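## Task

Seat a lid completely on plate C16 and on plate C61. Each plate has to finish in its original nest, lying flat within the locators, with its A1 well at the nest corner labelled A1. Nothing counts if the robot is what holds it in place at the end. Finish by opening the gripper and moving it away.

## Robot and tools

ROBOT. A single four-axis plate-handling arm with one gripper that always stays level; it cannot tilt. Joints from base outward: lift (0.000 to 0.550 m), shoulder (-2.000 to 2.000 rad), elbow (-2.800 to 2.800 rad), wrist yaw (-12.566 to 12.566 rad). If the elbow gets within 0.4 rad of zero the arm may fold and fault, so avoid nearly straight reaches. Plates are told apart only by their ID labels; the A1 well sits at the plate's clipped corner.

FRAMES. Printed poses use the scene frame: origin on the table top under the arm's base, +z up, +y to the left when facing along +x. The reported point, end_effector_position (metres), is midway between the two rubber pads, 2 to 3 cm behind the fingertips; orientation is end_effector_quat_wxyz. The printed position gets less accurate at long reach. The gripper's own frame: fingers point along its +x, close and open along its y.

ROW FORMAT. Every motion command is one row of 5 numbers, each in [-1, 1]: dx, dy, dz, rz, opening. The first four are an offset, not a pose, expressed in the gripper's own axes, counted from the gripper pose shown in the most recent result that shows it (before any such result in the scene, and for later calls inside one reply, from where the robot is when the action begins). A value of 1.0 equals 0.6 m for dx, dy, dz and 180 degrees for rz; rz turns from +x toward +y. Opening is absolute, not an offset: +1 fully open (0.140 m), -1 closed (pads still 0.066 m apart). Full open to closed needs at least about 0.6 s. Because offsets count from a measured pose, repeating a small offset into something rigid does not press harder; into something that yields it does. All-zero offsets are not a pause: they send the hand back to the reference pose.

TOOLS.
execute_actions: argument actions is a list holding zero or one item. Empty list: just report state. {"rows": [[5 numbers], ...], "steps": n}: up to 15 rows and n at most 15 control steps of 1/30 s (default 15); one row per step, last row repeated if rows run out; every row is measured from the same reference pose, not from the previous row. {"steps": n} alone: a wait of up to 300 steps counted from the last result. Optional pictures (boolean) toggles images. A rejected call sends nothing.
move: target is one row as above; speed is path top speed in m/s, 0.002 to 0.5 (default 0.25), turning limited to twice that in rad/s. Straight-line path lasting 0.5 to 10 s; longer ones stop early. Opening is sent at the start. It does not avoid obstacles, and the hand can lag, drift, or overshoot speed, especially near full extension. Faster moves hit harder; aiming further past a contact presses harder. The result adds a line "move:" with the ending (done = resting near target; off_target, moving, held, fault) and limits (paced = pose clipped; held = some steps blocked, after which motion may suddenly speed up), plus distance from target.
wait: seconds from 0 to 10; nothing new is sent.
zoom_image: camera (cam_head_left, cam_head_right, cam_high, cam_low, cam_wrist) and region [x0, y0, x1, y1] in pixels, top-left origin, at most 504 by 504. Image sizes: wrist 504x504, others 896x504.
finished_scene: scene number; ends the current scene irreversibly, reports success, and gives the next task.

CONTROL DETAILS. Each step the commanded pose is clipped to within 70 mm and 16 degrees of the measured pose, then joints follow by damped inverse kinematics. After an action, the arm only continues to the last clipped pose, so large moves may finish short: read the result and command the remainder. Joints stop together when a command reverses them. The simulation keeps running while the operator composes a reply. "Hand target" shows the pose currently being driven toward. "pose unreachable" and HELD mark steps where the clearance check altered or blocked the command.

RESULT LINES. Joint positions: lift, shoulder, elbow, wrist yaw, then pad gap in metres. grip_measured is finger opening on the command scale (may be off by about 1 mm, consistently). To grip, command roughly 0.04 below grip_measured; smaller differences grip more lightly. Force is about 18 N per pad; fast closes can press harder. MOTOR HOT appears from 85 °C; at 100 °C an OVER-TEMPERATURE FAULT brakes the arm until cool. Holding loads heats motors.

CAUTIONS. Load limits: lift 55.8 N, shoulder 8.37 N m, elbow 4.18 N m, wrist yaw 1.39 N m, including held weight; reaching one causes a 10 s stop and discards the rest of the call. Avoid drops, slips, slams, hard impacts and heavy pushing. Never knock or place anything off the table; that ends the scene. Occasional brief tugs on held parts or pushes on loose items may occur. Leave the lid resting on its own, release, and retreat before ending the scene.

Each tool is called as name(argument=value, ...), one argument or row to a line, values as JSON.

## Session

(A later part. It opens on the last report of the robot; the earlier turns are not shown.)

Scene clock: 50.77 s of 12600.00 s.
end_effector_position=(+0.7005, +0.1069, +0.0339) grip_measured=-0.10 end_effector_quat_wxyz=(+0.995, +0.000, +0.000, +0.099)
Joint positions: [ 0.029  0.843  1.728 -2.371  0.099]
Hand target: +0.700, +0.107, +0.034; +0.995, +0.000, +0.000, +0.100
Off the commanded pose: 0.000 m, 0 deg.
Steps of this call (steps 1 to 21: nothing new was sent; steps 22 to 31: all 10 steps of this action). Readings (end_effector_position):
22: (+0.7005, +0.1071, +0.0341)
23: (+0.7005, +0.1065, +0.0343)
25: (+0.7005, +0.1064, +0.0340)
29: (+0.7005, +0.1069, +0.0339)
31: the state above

move(
  target=[-0.0175, -0.0238, 0, -0.005, 0],
  speed=0.15,
)

Scene clock: 57.83 s of 12600.00 s.
end_effector_position=(+0.6514, -0.2399, +0.0523) grip_measured=+0.00 end_effector_quat_wxyz=(+0.975, +0.000, +0.000, -0.224)
Joint positions: [ 0.047  0.177  1.711 -2.34   0.103]
Hand target: +0.651, -0.240, +0.052; +0.975, +0.000, +0.000, -0.224
Off the commanded pose: 0.000 m, 0 deg.
move: done

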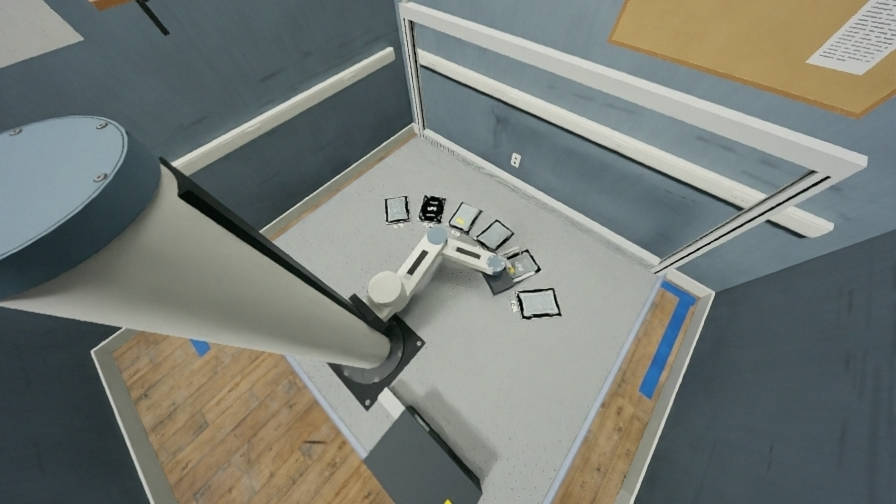

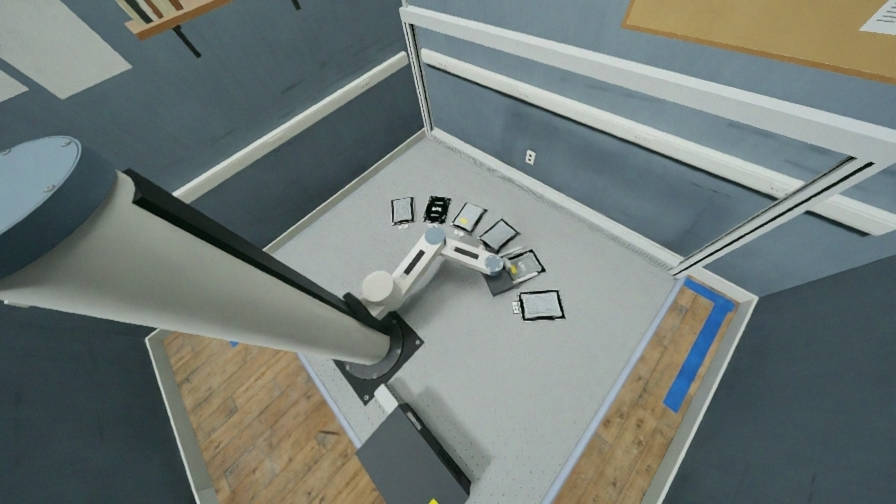

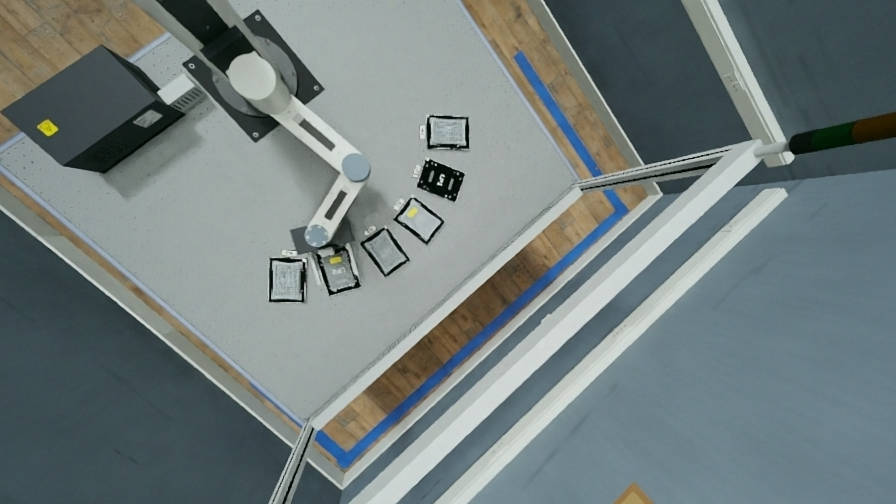

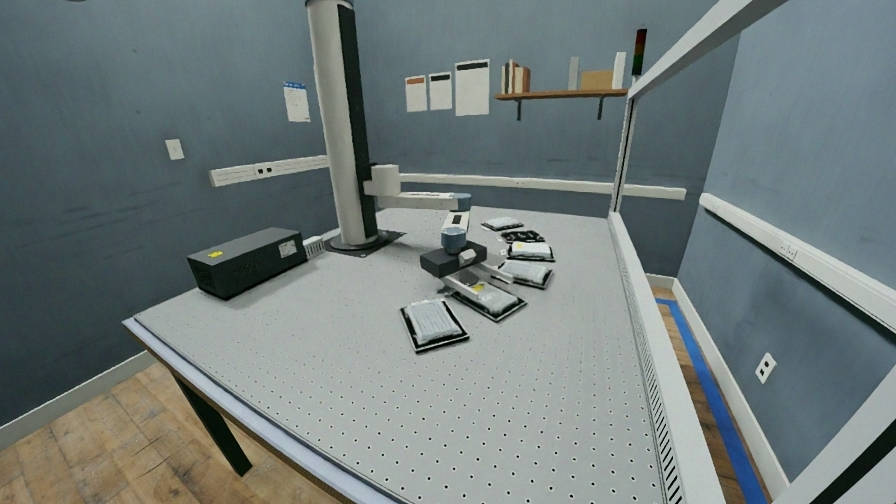

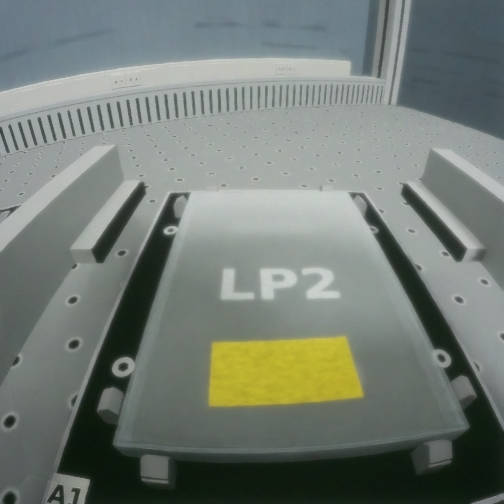

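move(
  target=[-0.001, -0.0007, -0.0438, 0.0055, -0.2],
  speed=0.08,
)

Scene clock: 59.27 s of 12600.00 s.
end_effector_position=(+0.6507, -0.2400, +0.0260) grip_measured=-0.20 end_effector_quat_wxyz=(+0.976, +0.000, +0.000, -0.216)
Joint positions: [ 0.021  0.171  1.708 -2.314  0.096]
Hand target: +0.651, -0.240, +0.026; +0.976, +0.000, +0.000, -0.216
Off the commanded pose: 0.000 m, 0 deg.
move: done

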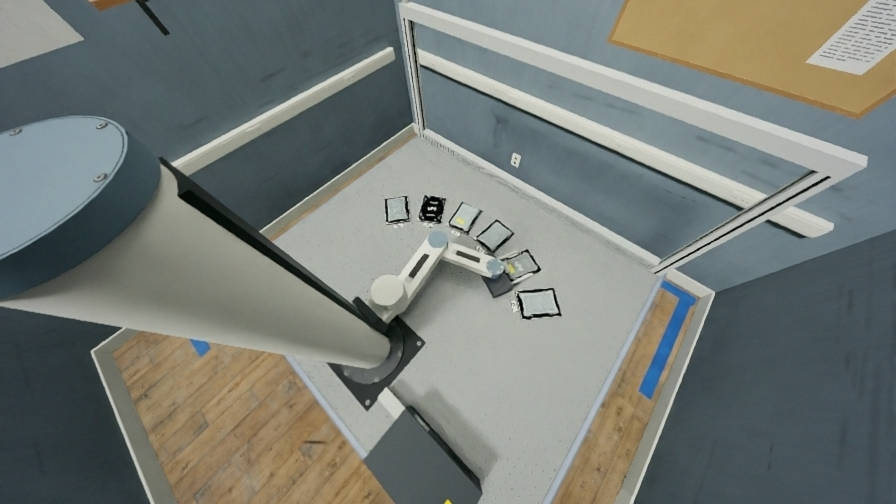

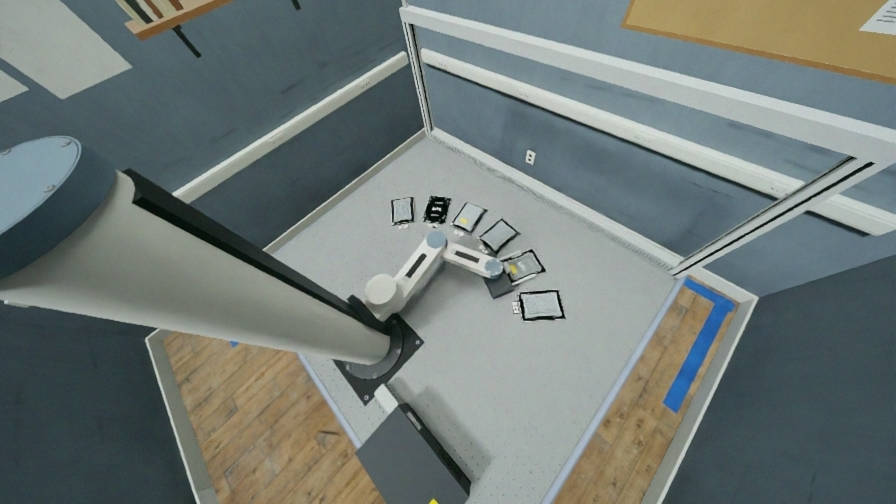

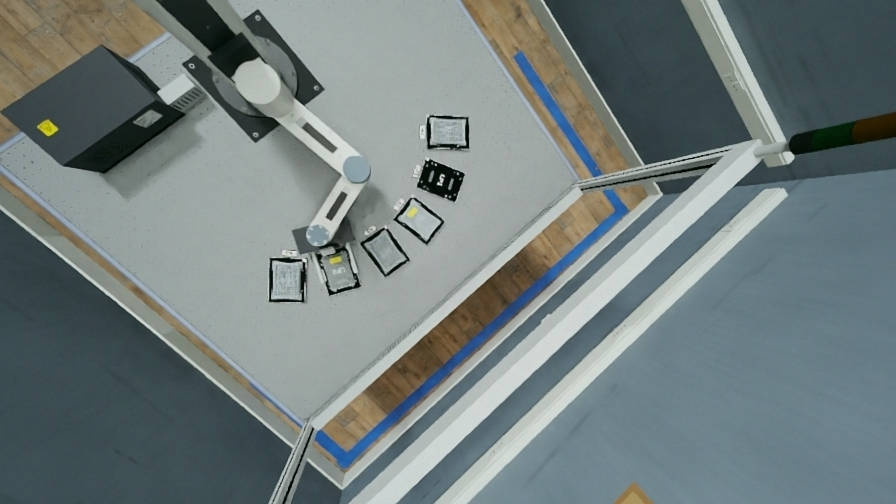

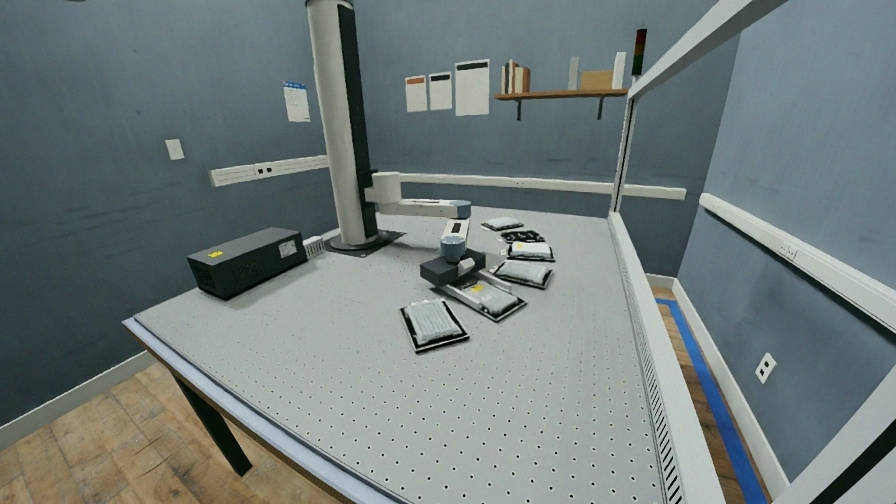

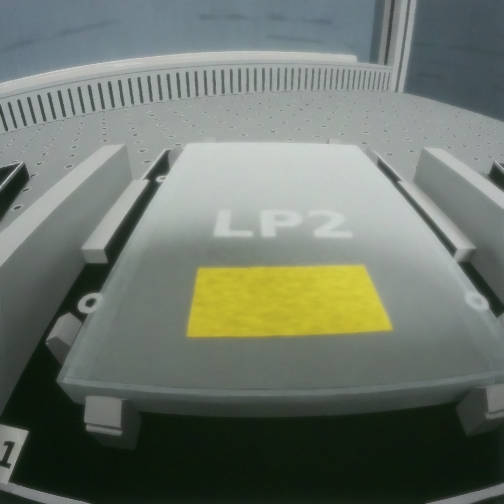

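execute_actions(
  actions=[
    {"rows": [[0,-0.0007,0,-0.002,-0.22],[0,-0.0014,0,-0.004,-0.25],[0,-0.0014,0,-0.004,-0.3],[0,-0.0014,0,-0.004,-0.34],[0,-0.0014,0,-0.004,-0.37],[0,-0.0014,0,-0.004,-0.40],[0,-0.0014,0,-0.004,-0.42],[0,-0.0014,0,-0.004,-0.44],[0,-0.0014,0,-0.004,-0.46],[0,-0.0014,0,-0.004,-0.48],[0,-0.0014,0,-0.004,-0.50],[0,-0.0014,0,-0.004,-0.52]], "steps": 15},
  ],
  pictures=false,
)

move(
  target=[0, 0, 0.0438, 0, -0.52],
  speed=0.1,
)

Scene clock: 60.87 s of 12600.00 s.
end_effector_position=(+0.6504, -0.2407, +0.0260) grip_measured=-0.47 end_effector_quat_wxyz=(+0.975, +0.000, +0.000, -0.222)
Joint positions: [ 0.021  0.174  1.708 -2.328  0.086]
Hand target: +0.650, -0.241, +0.026; +0.975, +0.000, +0.000, -0.222
Off the commanded pose: 0.000 m, 0 deg.
Steps of this call (steps 1 to 33: nothing new was sent; steps 34 to 48: all 15 steps of this action). Readings (end_effector_position):
34: (+0.6506, -0.2402, +0.0260)
35: (+0.6504, -0.2406, +0.0260)
37: (+0.6504, -0.2407, +0.0260)
41: (+0.6504, -0.2407, +0.0260)
48: the state above

Scene clock: 61.80 s of 12600.00 s.
end_effector_position=(+0.6504, -0.2407, +0.0523) grip_measured=-0.47 end_effector_quat_wxyz=(+0.975, +0.000, +0.000, -0.222)
Joint positions: [ 0.047  0.174  1.708 -2.328  0.086]
Hand target: +0.650, -0.241, +0.052; +0.975, +0.000, +0.000, -0.222
Off the commanded pose: 0.000 m, 0 deg.
move: done

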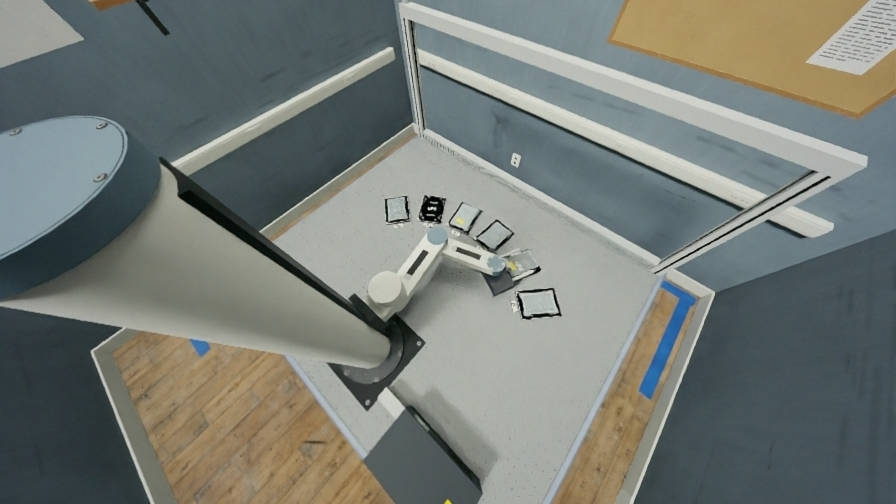

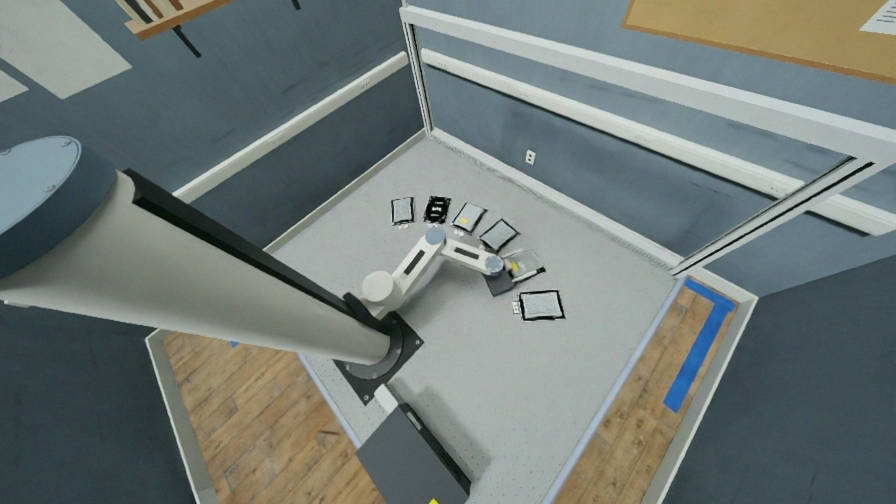

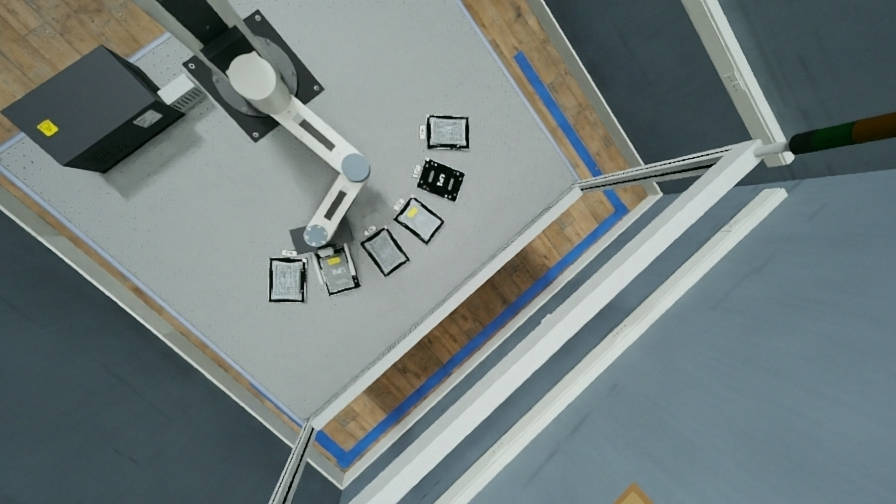

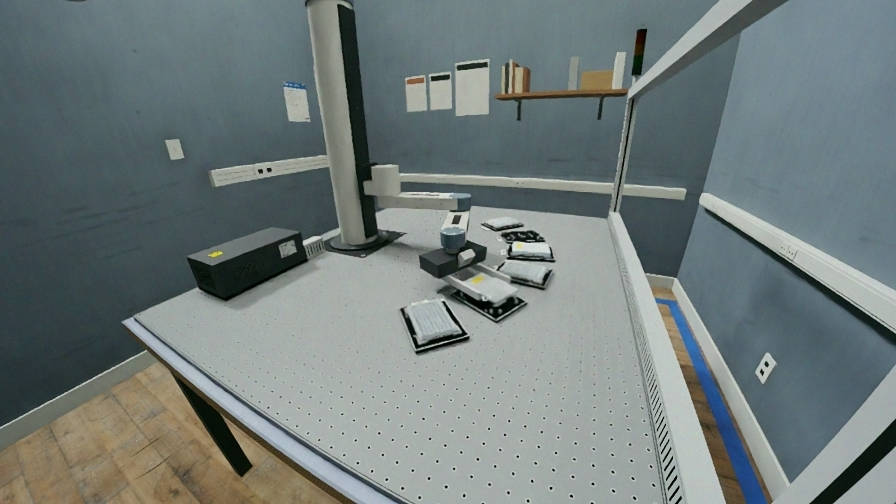

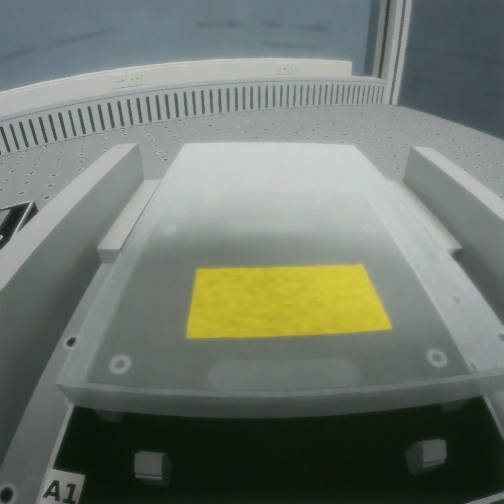

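move(
  target=[-0.038, 0.295, 0, 0.103, -0.52],
  speed=0.3,
)

Scene clock: 64.33 s of 12600.00 s.
end_effector_position=(+0.7065, -0.0710, +0.0523) grip_measured=-0.47 end_effector_quat_wxyz=(+0.998, +0.000, +0.000, -0.061)
Joint positions: [ 0.047  0.505  1.728 -2.355  0.086]
Hand target: +0.706, -0.071, +0.052; +0.998, +0.000, +0.000, -0.062
Off the commanded pose: 0.000 m, 0 deg.
move: done

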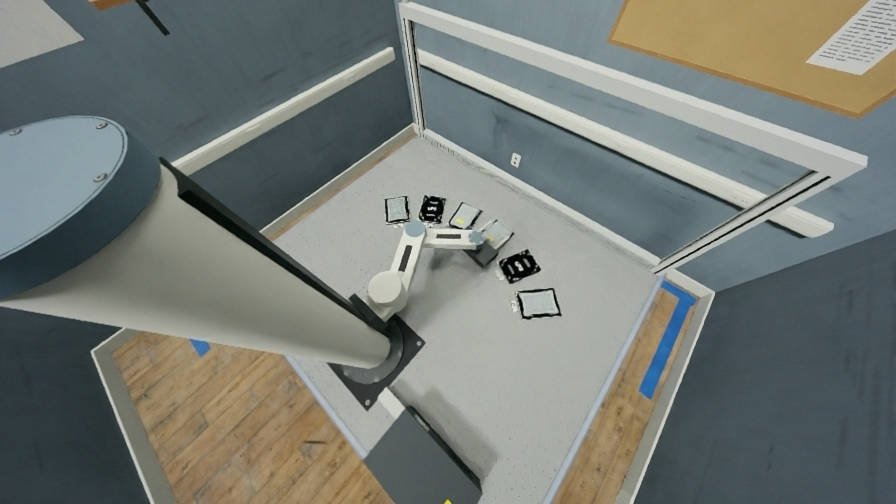

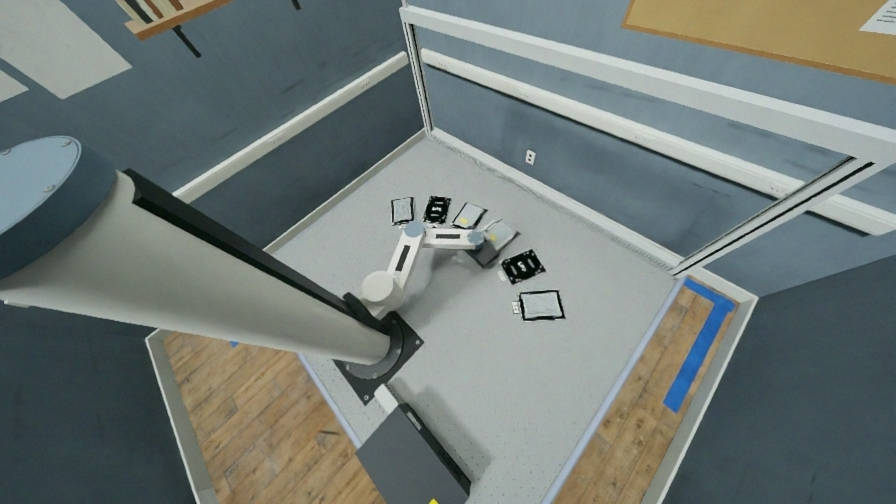

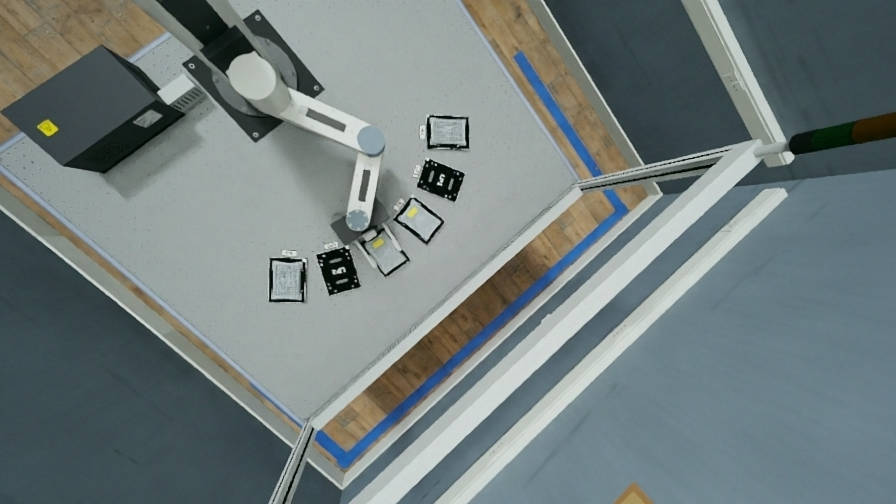

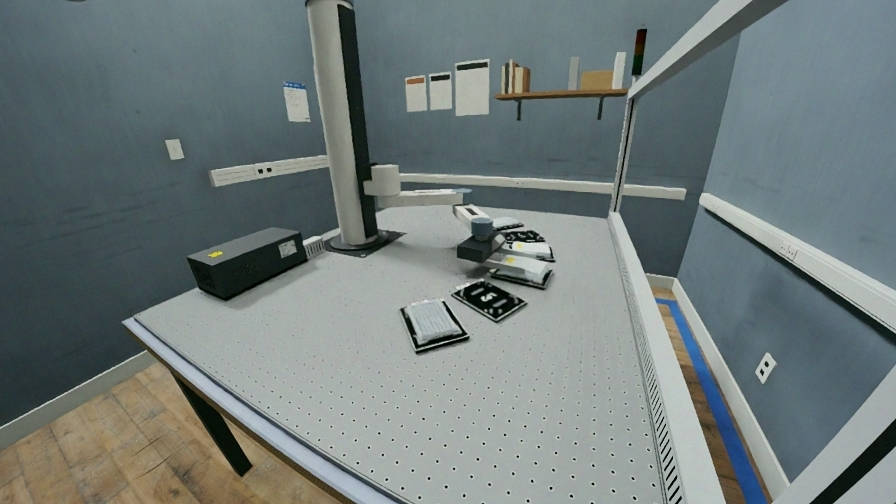

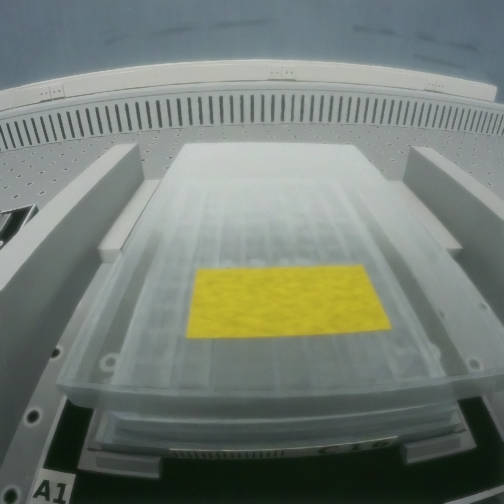

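zoom_image(
  camera="cam_wrist",
  region=[90, 190, 450, 390],
)

Region (90, 190, 450, 390) of cam_wrist's 504x504 image, scaled by 1.400, with more detail than that image has.

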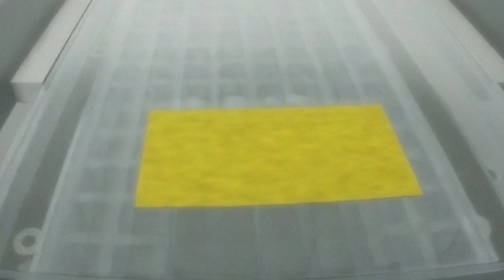

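move(
  target=[0.0015, 0.0063, 0, 0.0055, -0.52],
  speed=0.08,
)

zoom_image(
  camera="cam_wrist",
  region=[90, 200, 270, 390],
)

zoom_image(
  camera="cam_wrist",
  region=[290, 200, 470, 390],
)

Scene clock: 66.20 s of 12600.00 s.
end_effector_position=(+0.7078, -0.0675, +0.0523) grip_measured=-0.47 end_effector_quat_wxyz=(+0.999, +0.000, +0.000, -0.053)
Joint positions: [ 0.047  0.506  1.733 -2.345  0.086]
Hand target: +0.708, -0.067, +0.052; +0.999, +0.000, +0.000, -0.053
Off the commanded pose: 0.000 m, 0 deg.
move: done

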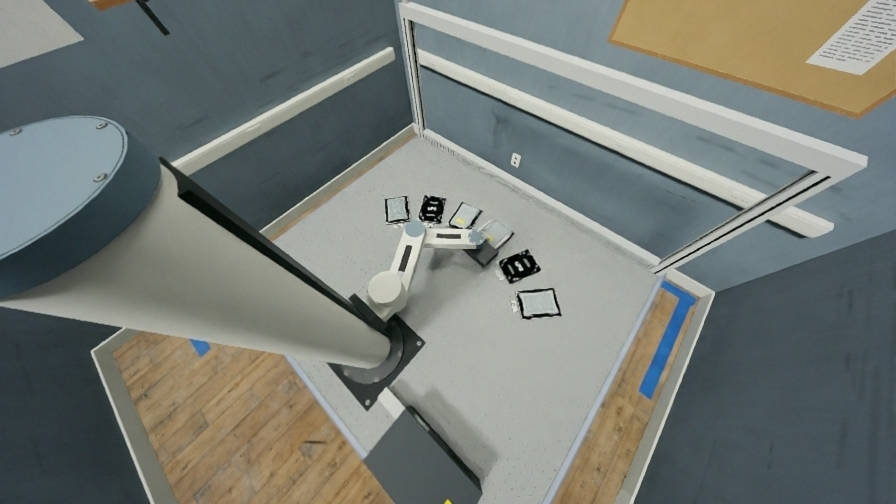

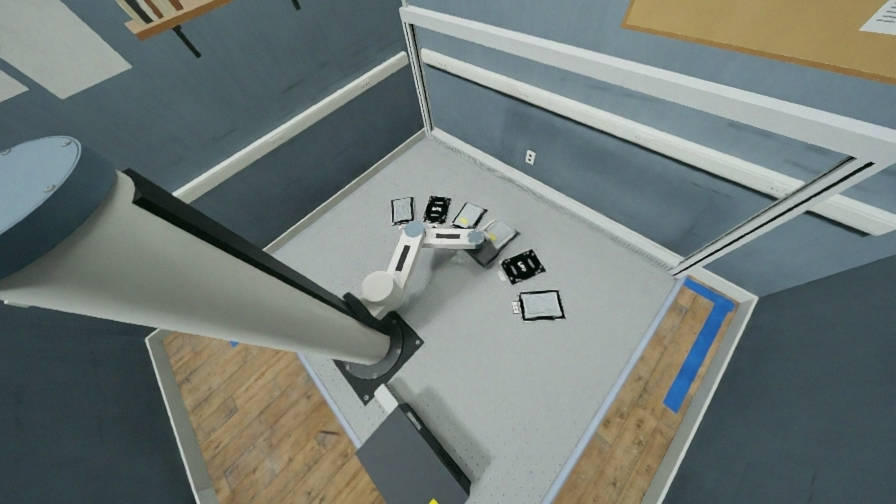

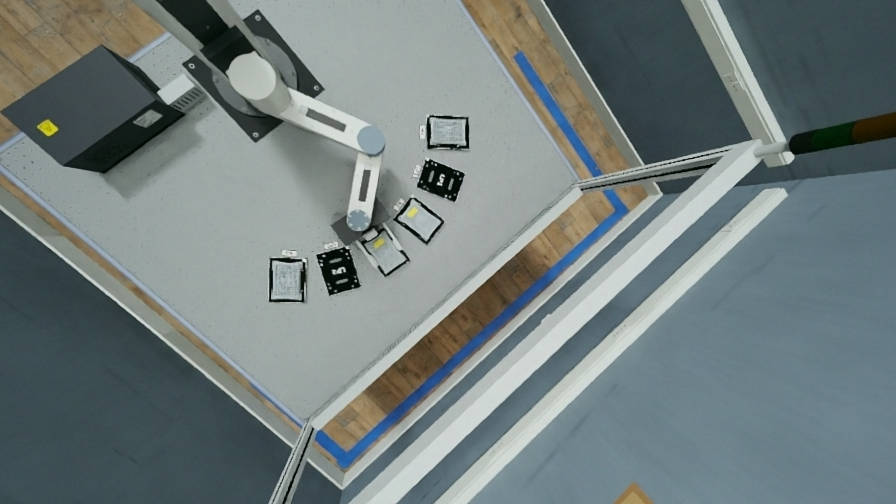

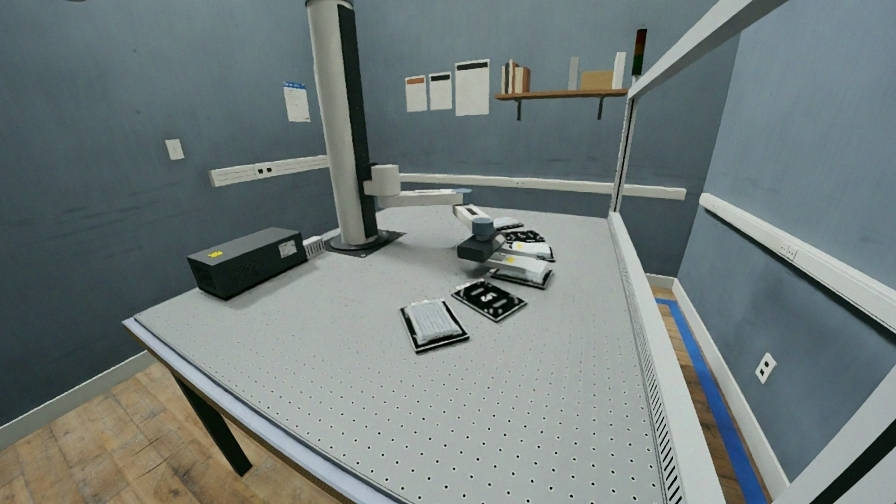

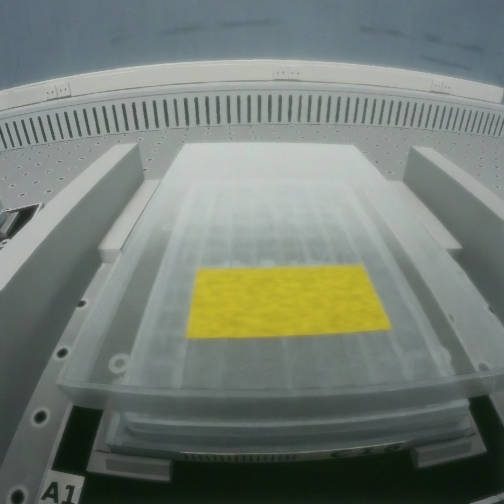

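Region (90, 200, 270, 390) of cam_wrist's 504x504 image, scaled by 2.653, with more detail than that image has; it fills the left 477 columns of this view, and the rest is white.

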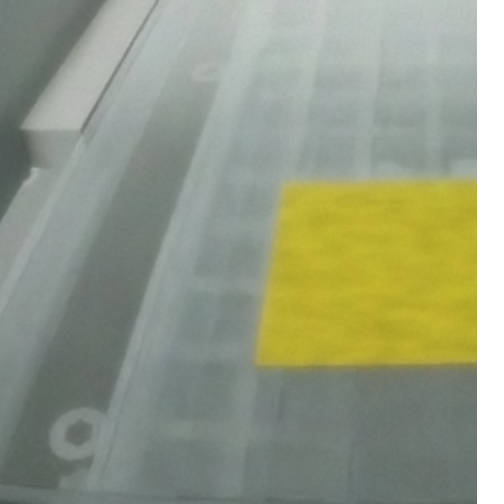

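Region (290, 200, 470, 390) of cam_wrist's 504x504 image, scaled by 2.653, with more detail than that image has; it fills the left 477 columns of this view, and the rest is white.

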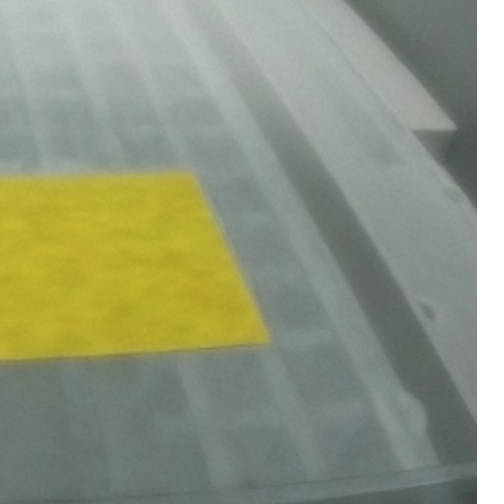

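execute_actions(
  actions=[],
)

Scene clock: 68.23 s of 12600.00 s.
end_effector_position=(+0.7078, -0.0675, +0.0523) grip_measured=-0.47 end_effector_quat_wxyz=(+0.999, +0.000, +0.000, -0.053)
Joint positions: [ 0.047  0.506  1.733 -2.345  0.086]
Hand target: +0.708, -0.067, +0.052; +0.999, +0.000, +0.000, -0.053
Off the commanded pose: 0.000 m, 0 deg.
Steps of this call (steps 1 to 61: nothing new was sent). Readings (end_effector_position):
1: (+0.7078, -0.0675, +0.0523)
2: (+0.7078, -0.0675, +0.0523)
4: (+0.7078, -0.0675, +0.0523)
8: (+0.7078, -0.0675, +0.0523)
61: the state above

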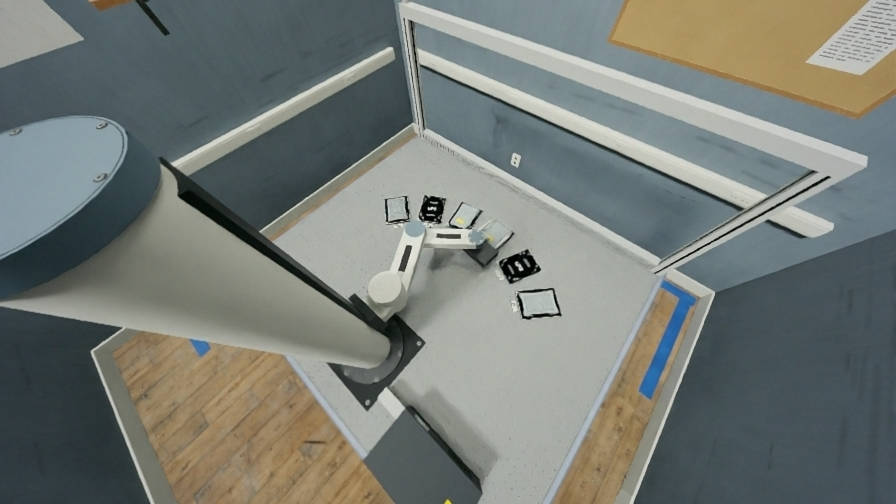

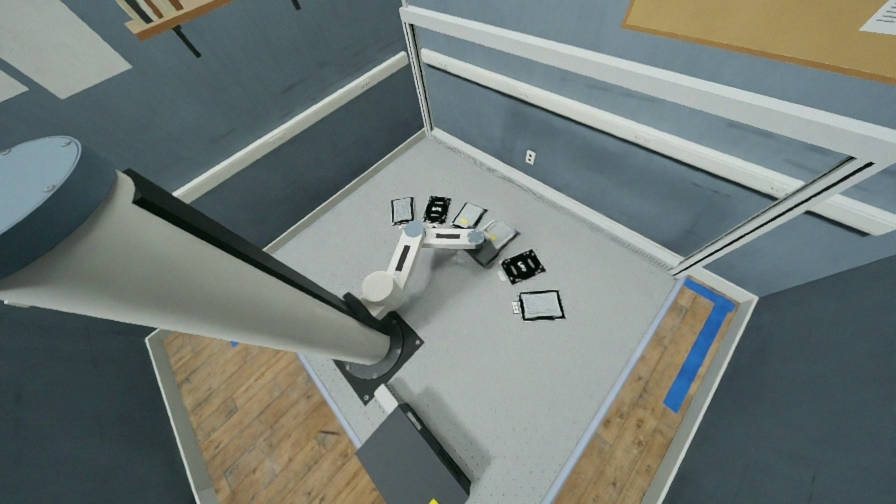

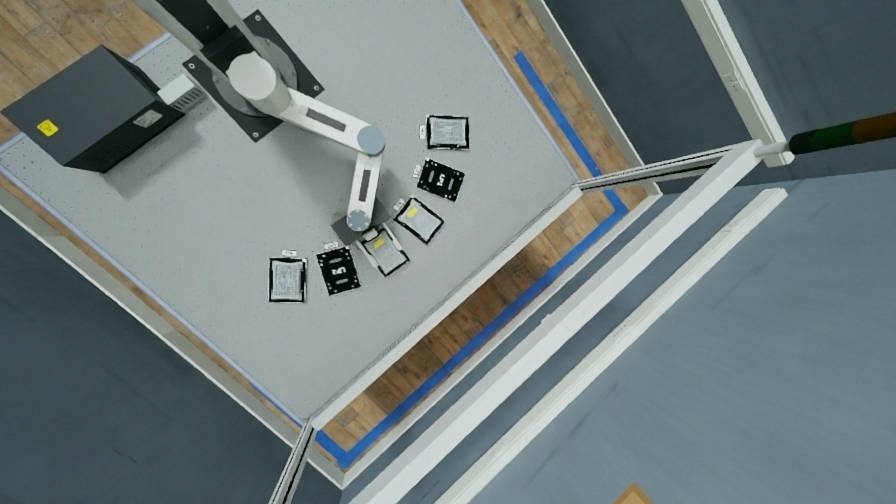

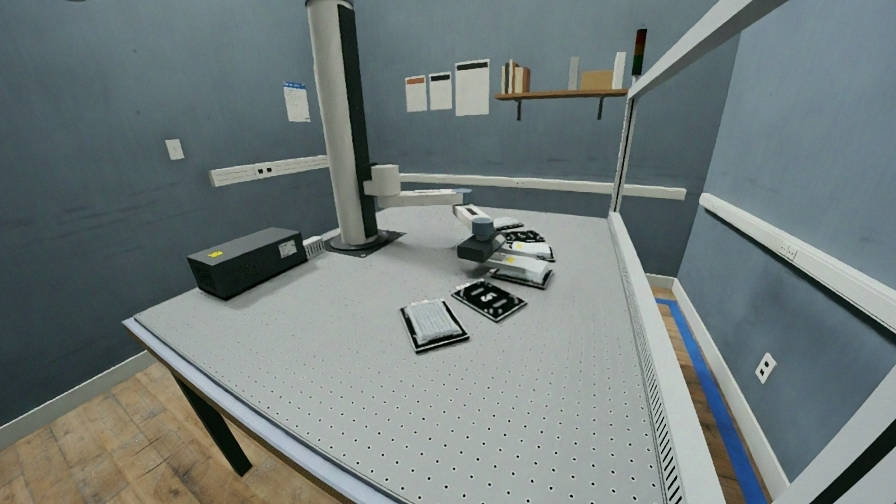

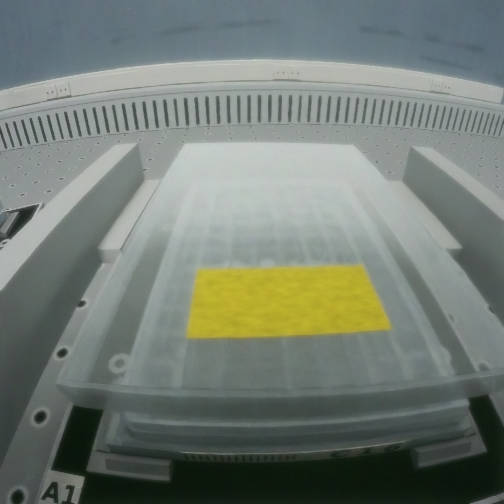

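move(
  target=[0,0,-0.0268,0,-0.52],
  speed=0.03,
)

Scene clock: 69.47 s of 12600.00 s.
end_effector_position=(+0.7078, -0.0675, +0.0364) grip_measured=-0.47 end_effector_quat_wxyz=(+0.999, +0.000, +0.000, -0.053)
Joint positions: [ 0.031  0.506  1.733 -2.345  0.086]
Hand target: +0.708, -0.068, +0.036; +0.999, +0.000, +0.000, -0.053
Off the commanded pose: 0.000 m, 0 deg.
move: done

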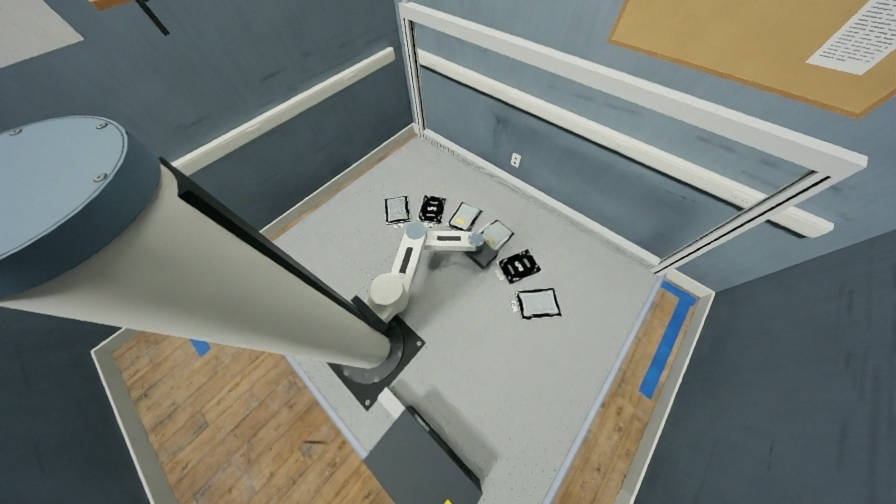

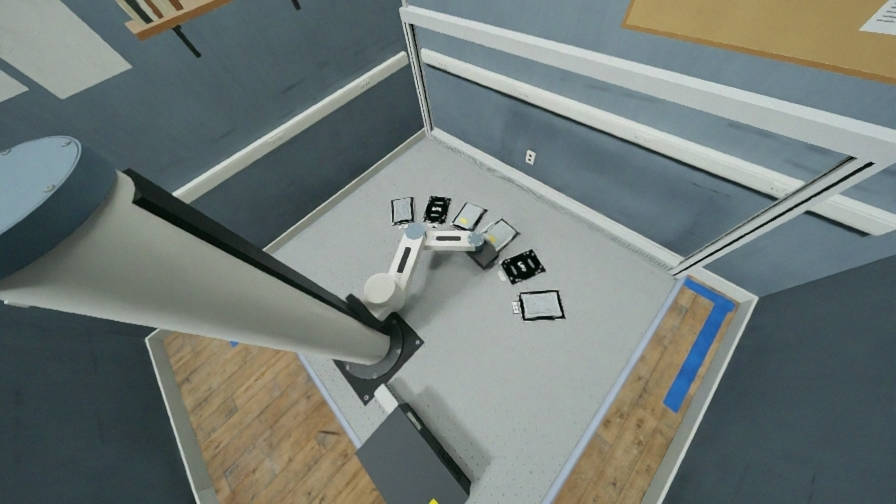

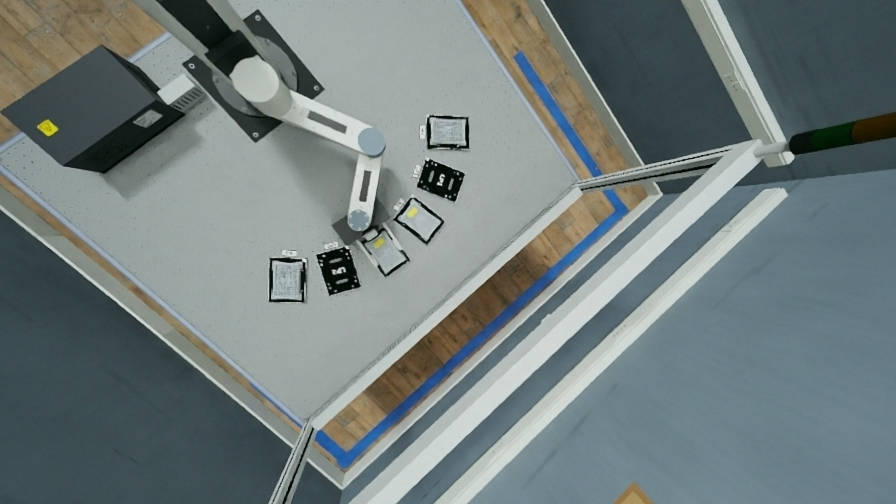

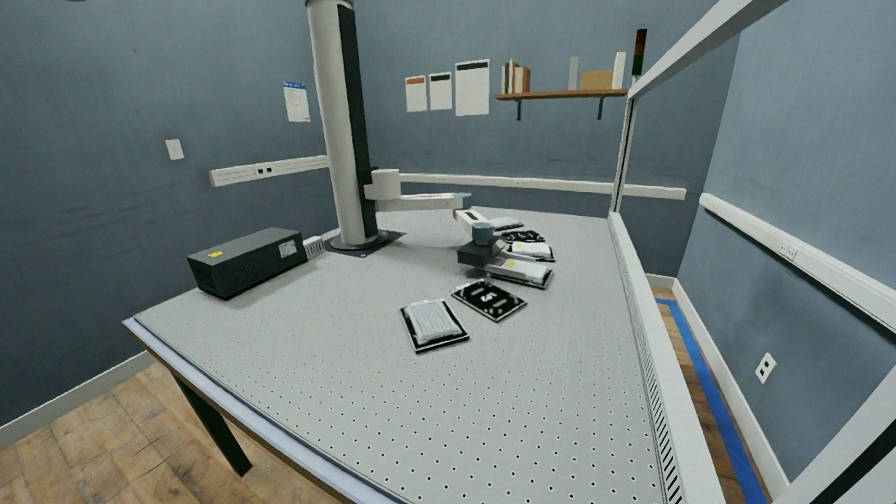

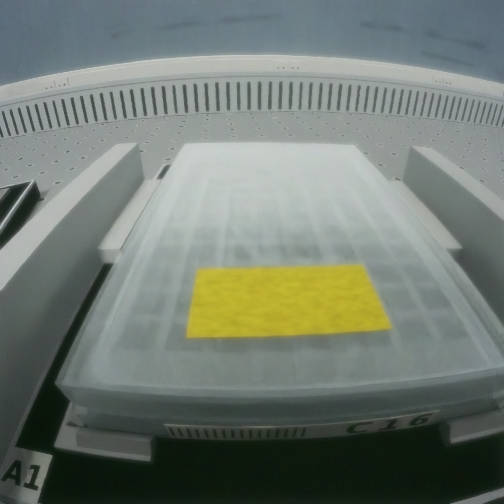

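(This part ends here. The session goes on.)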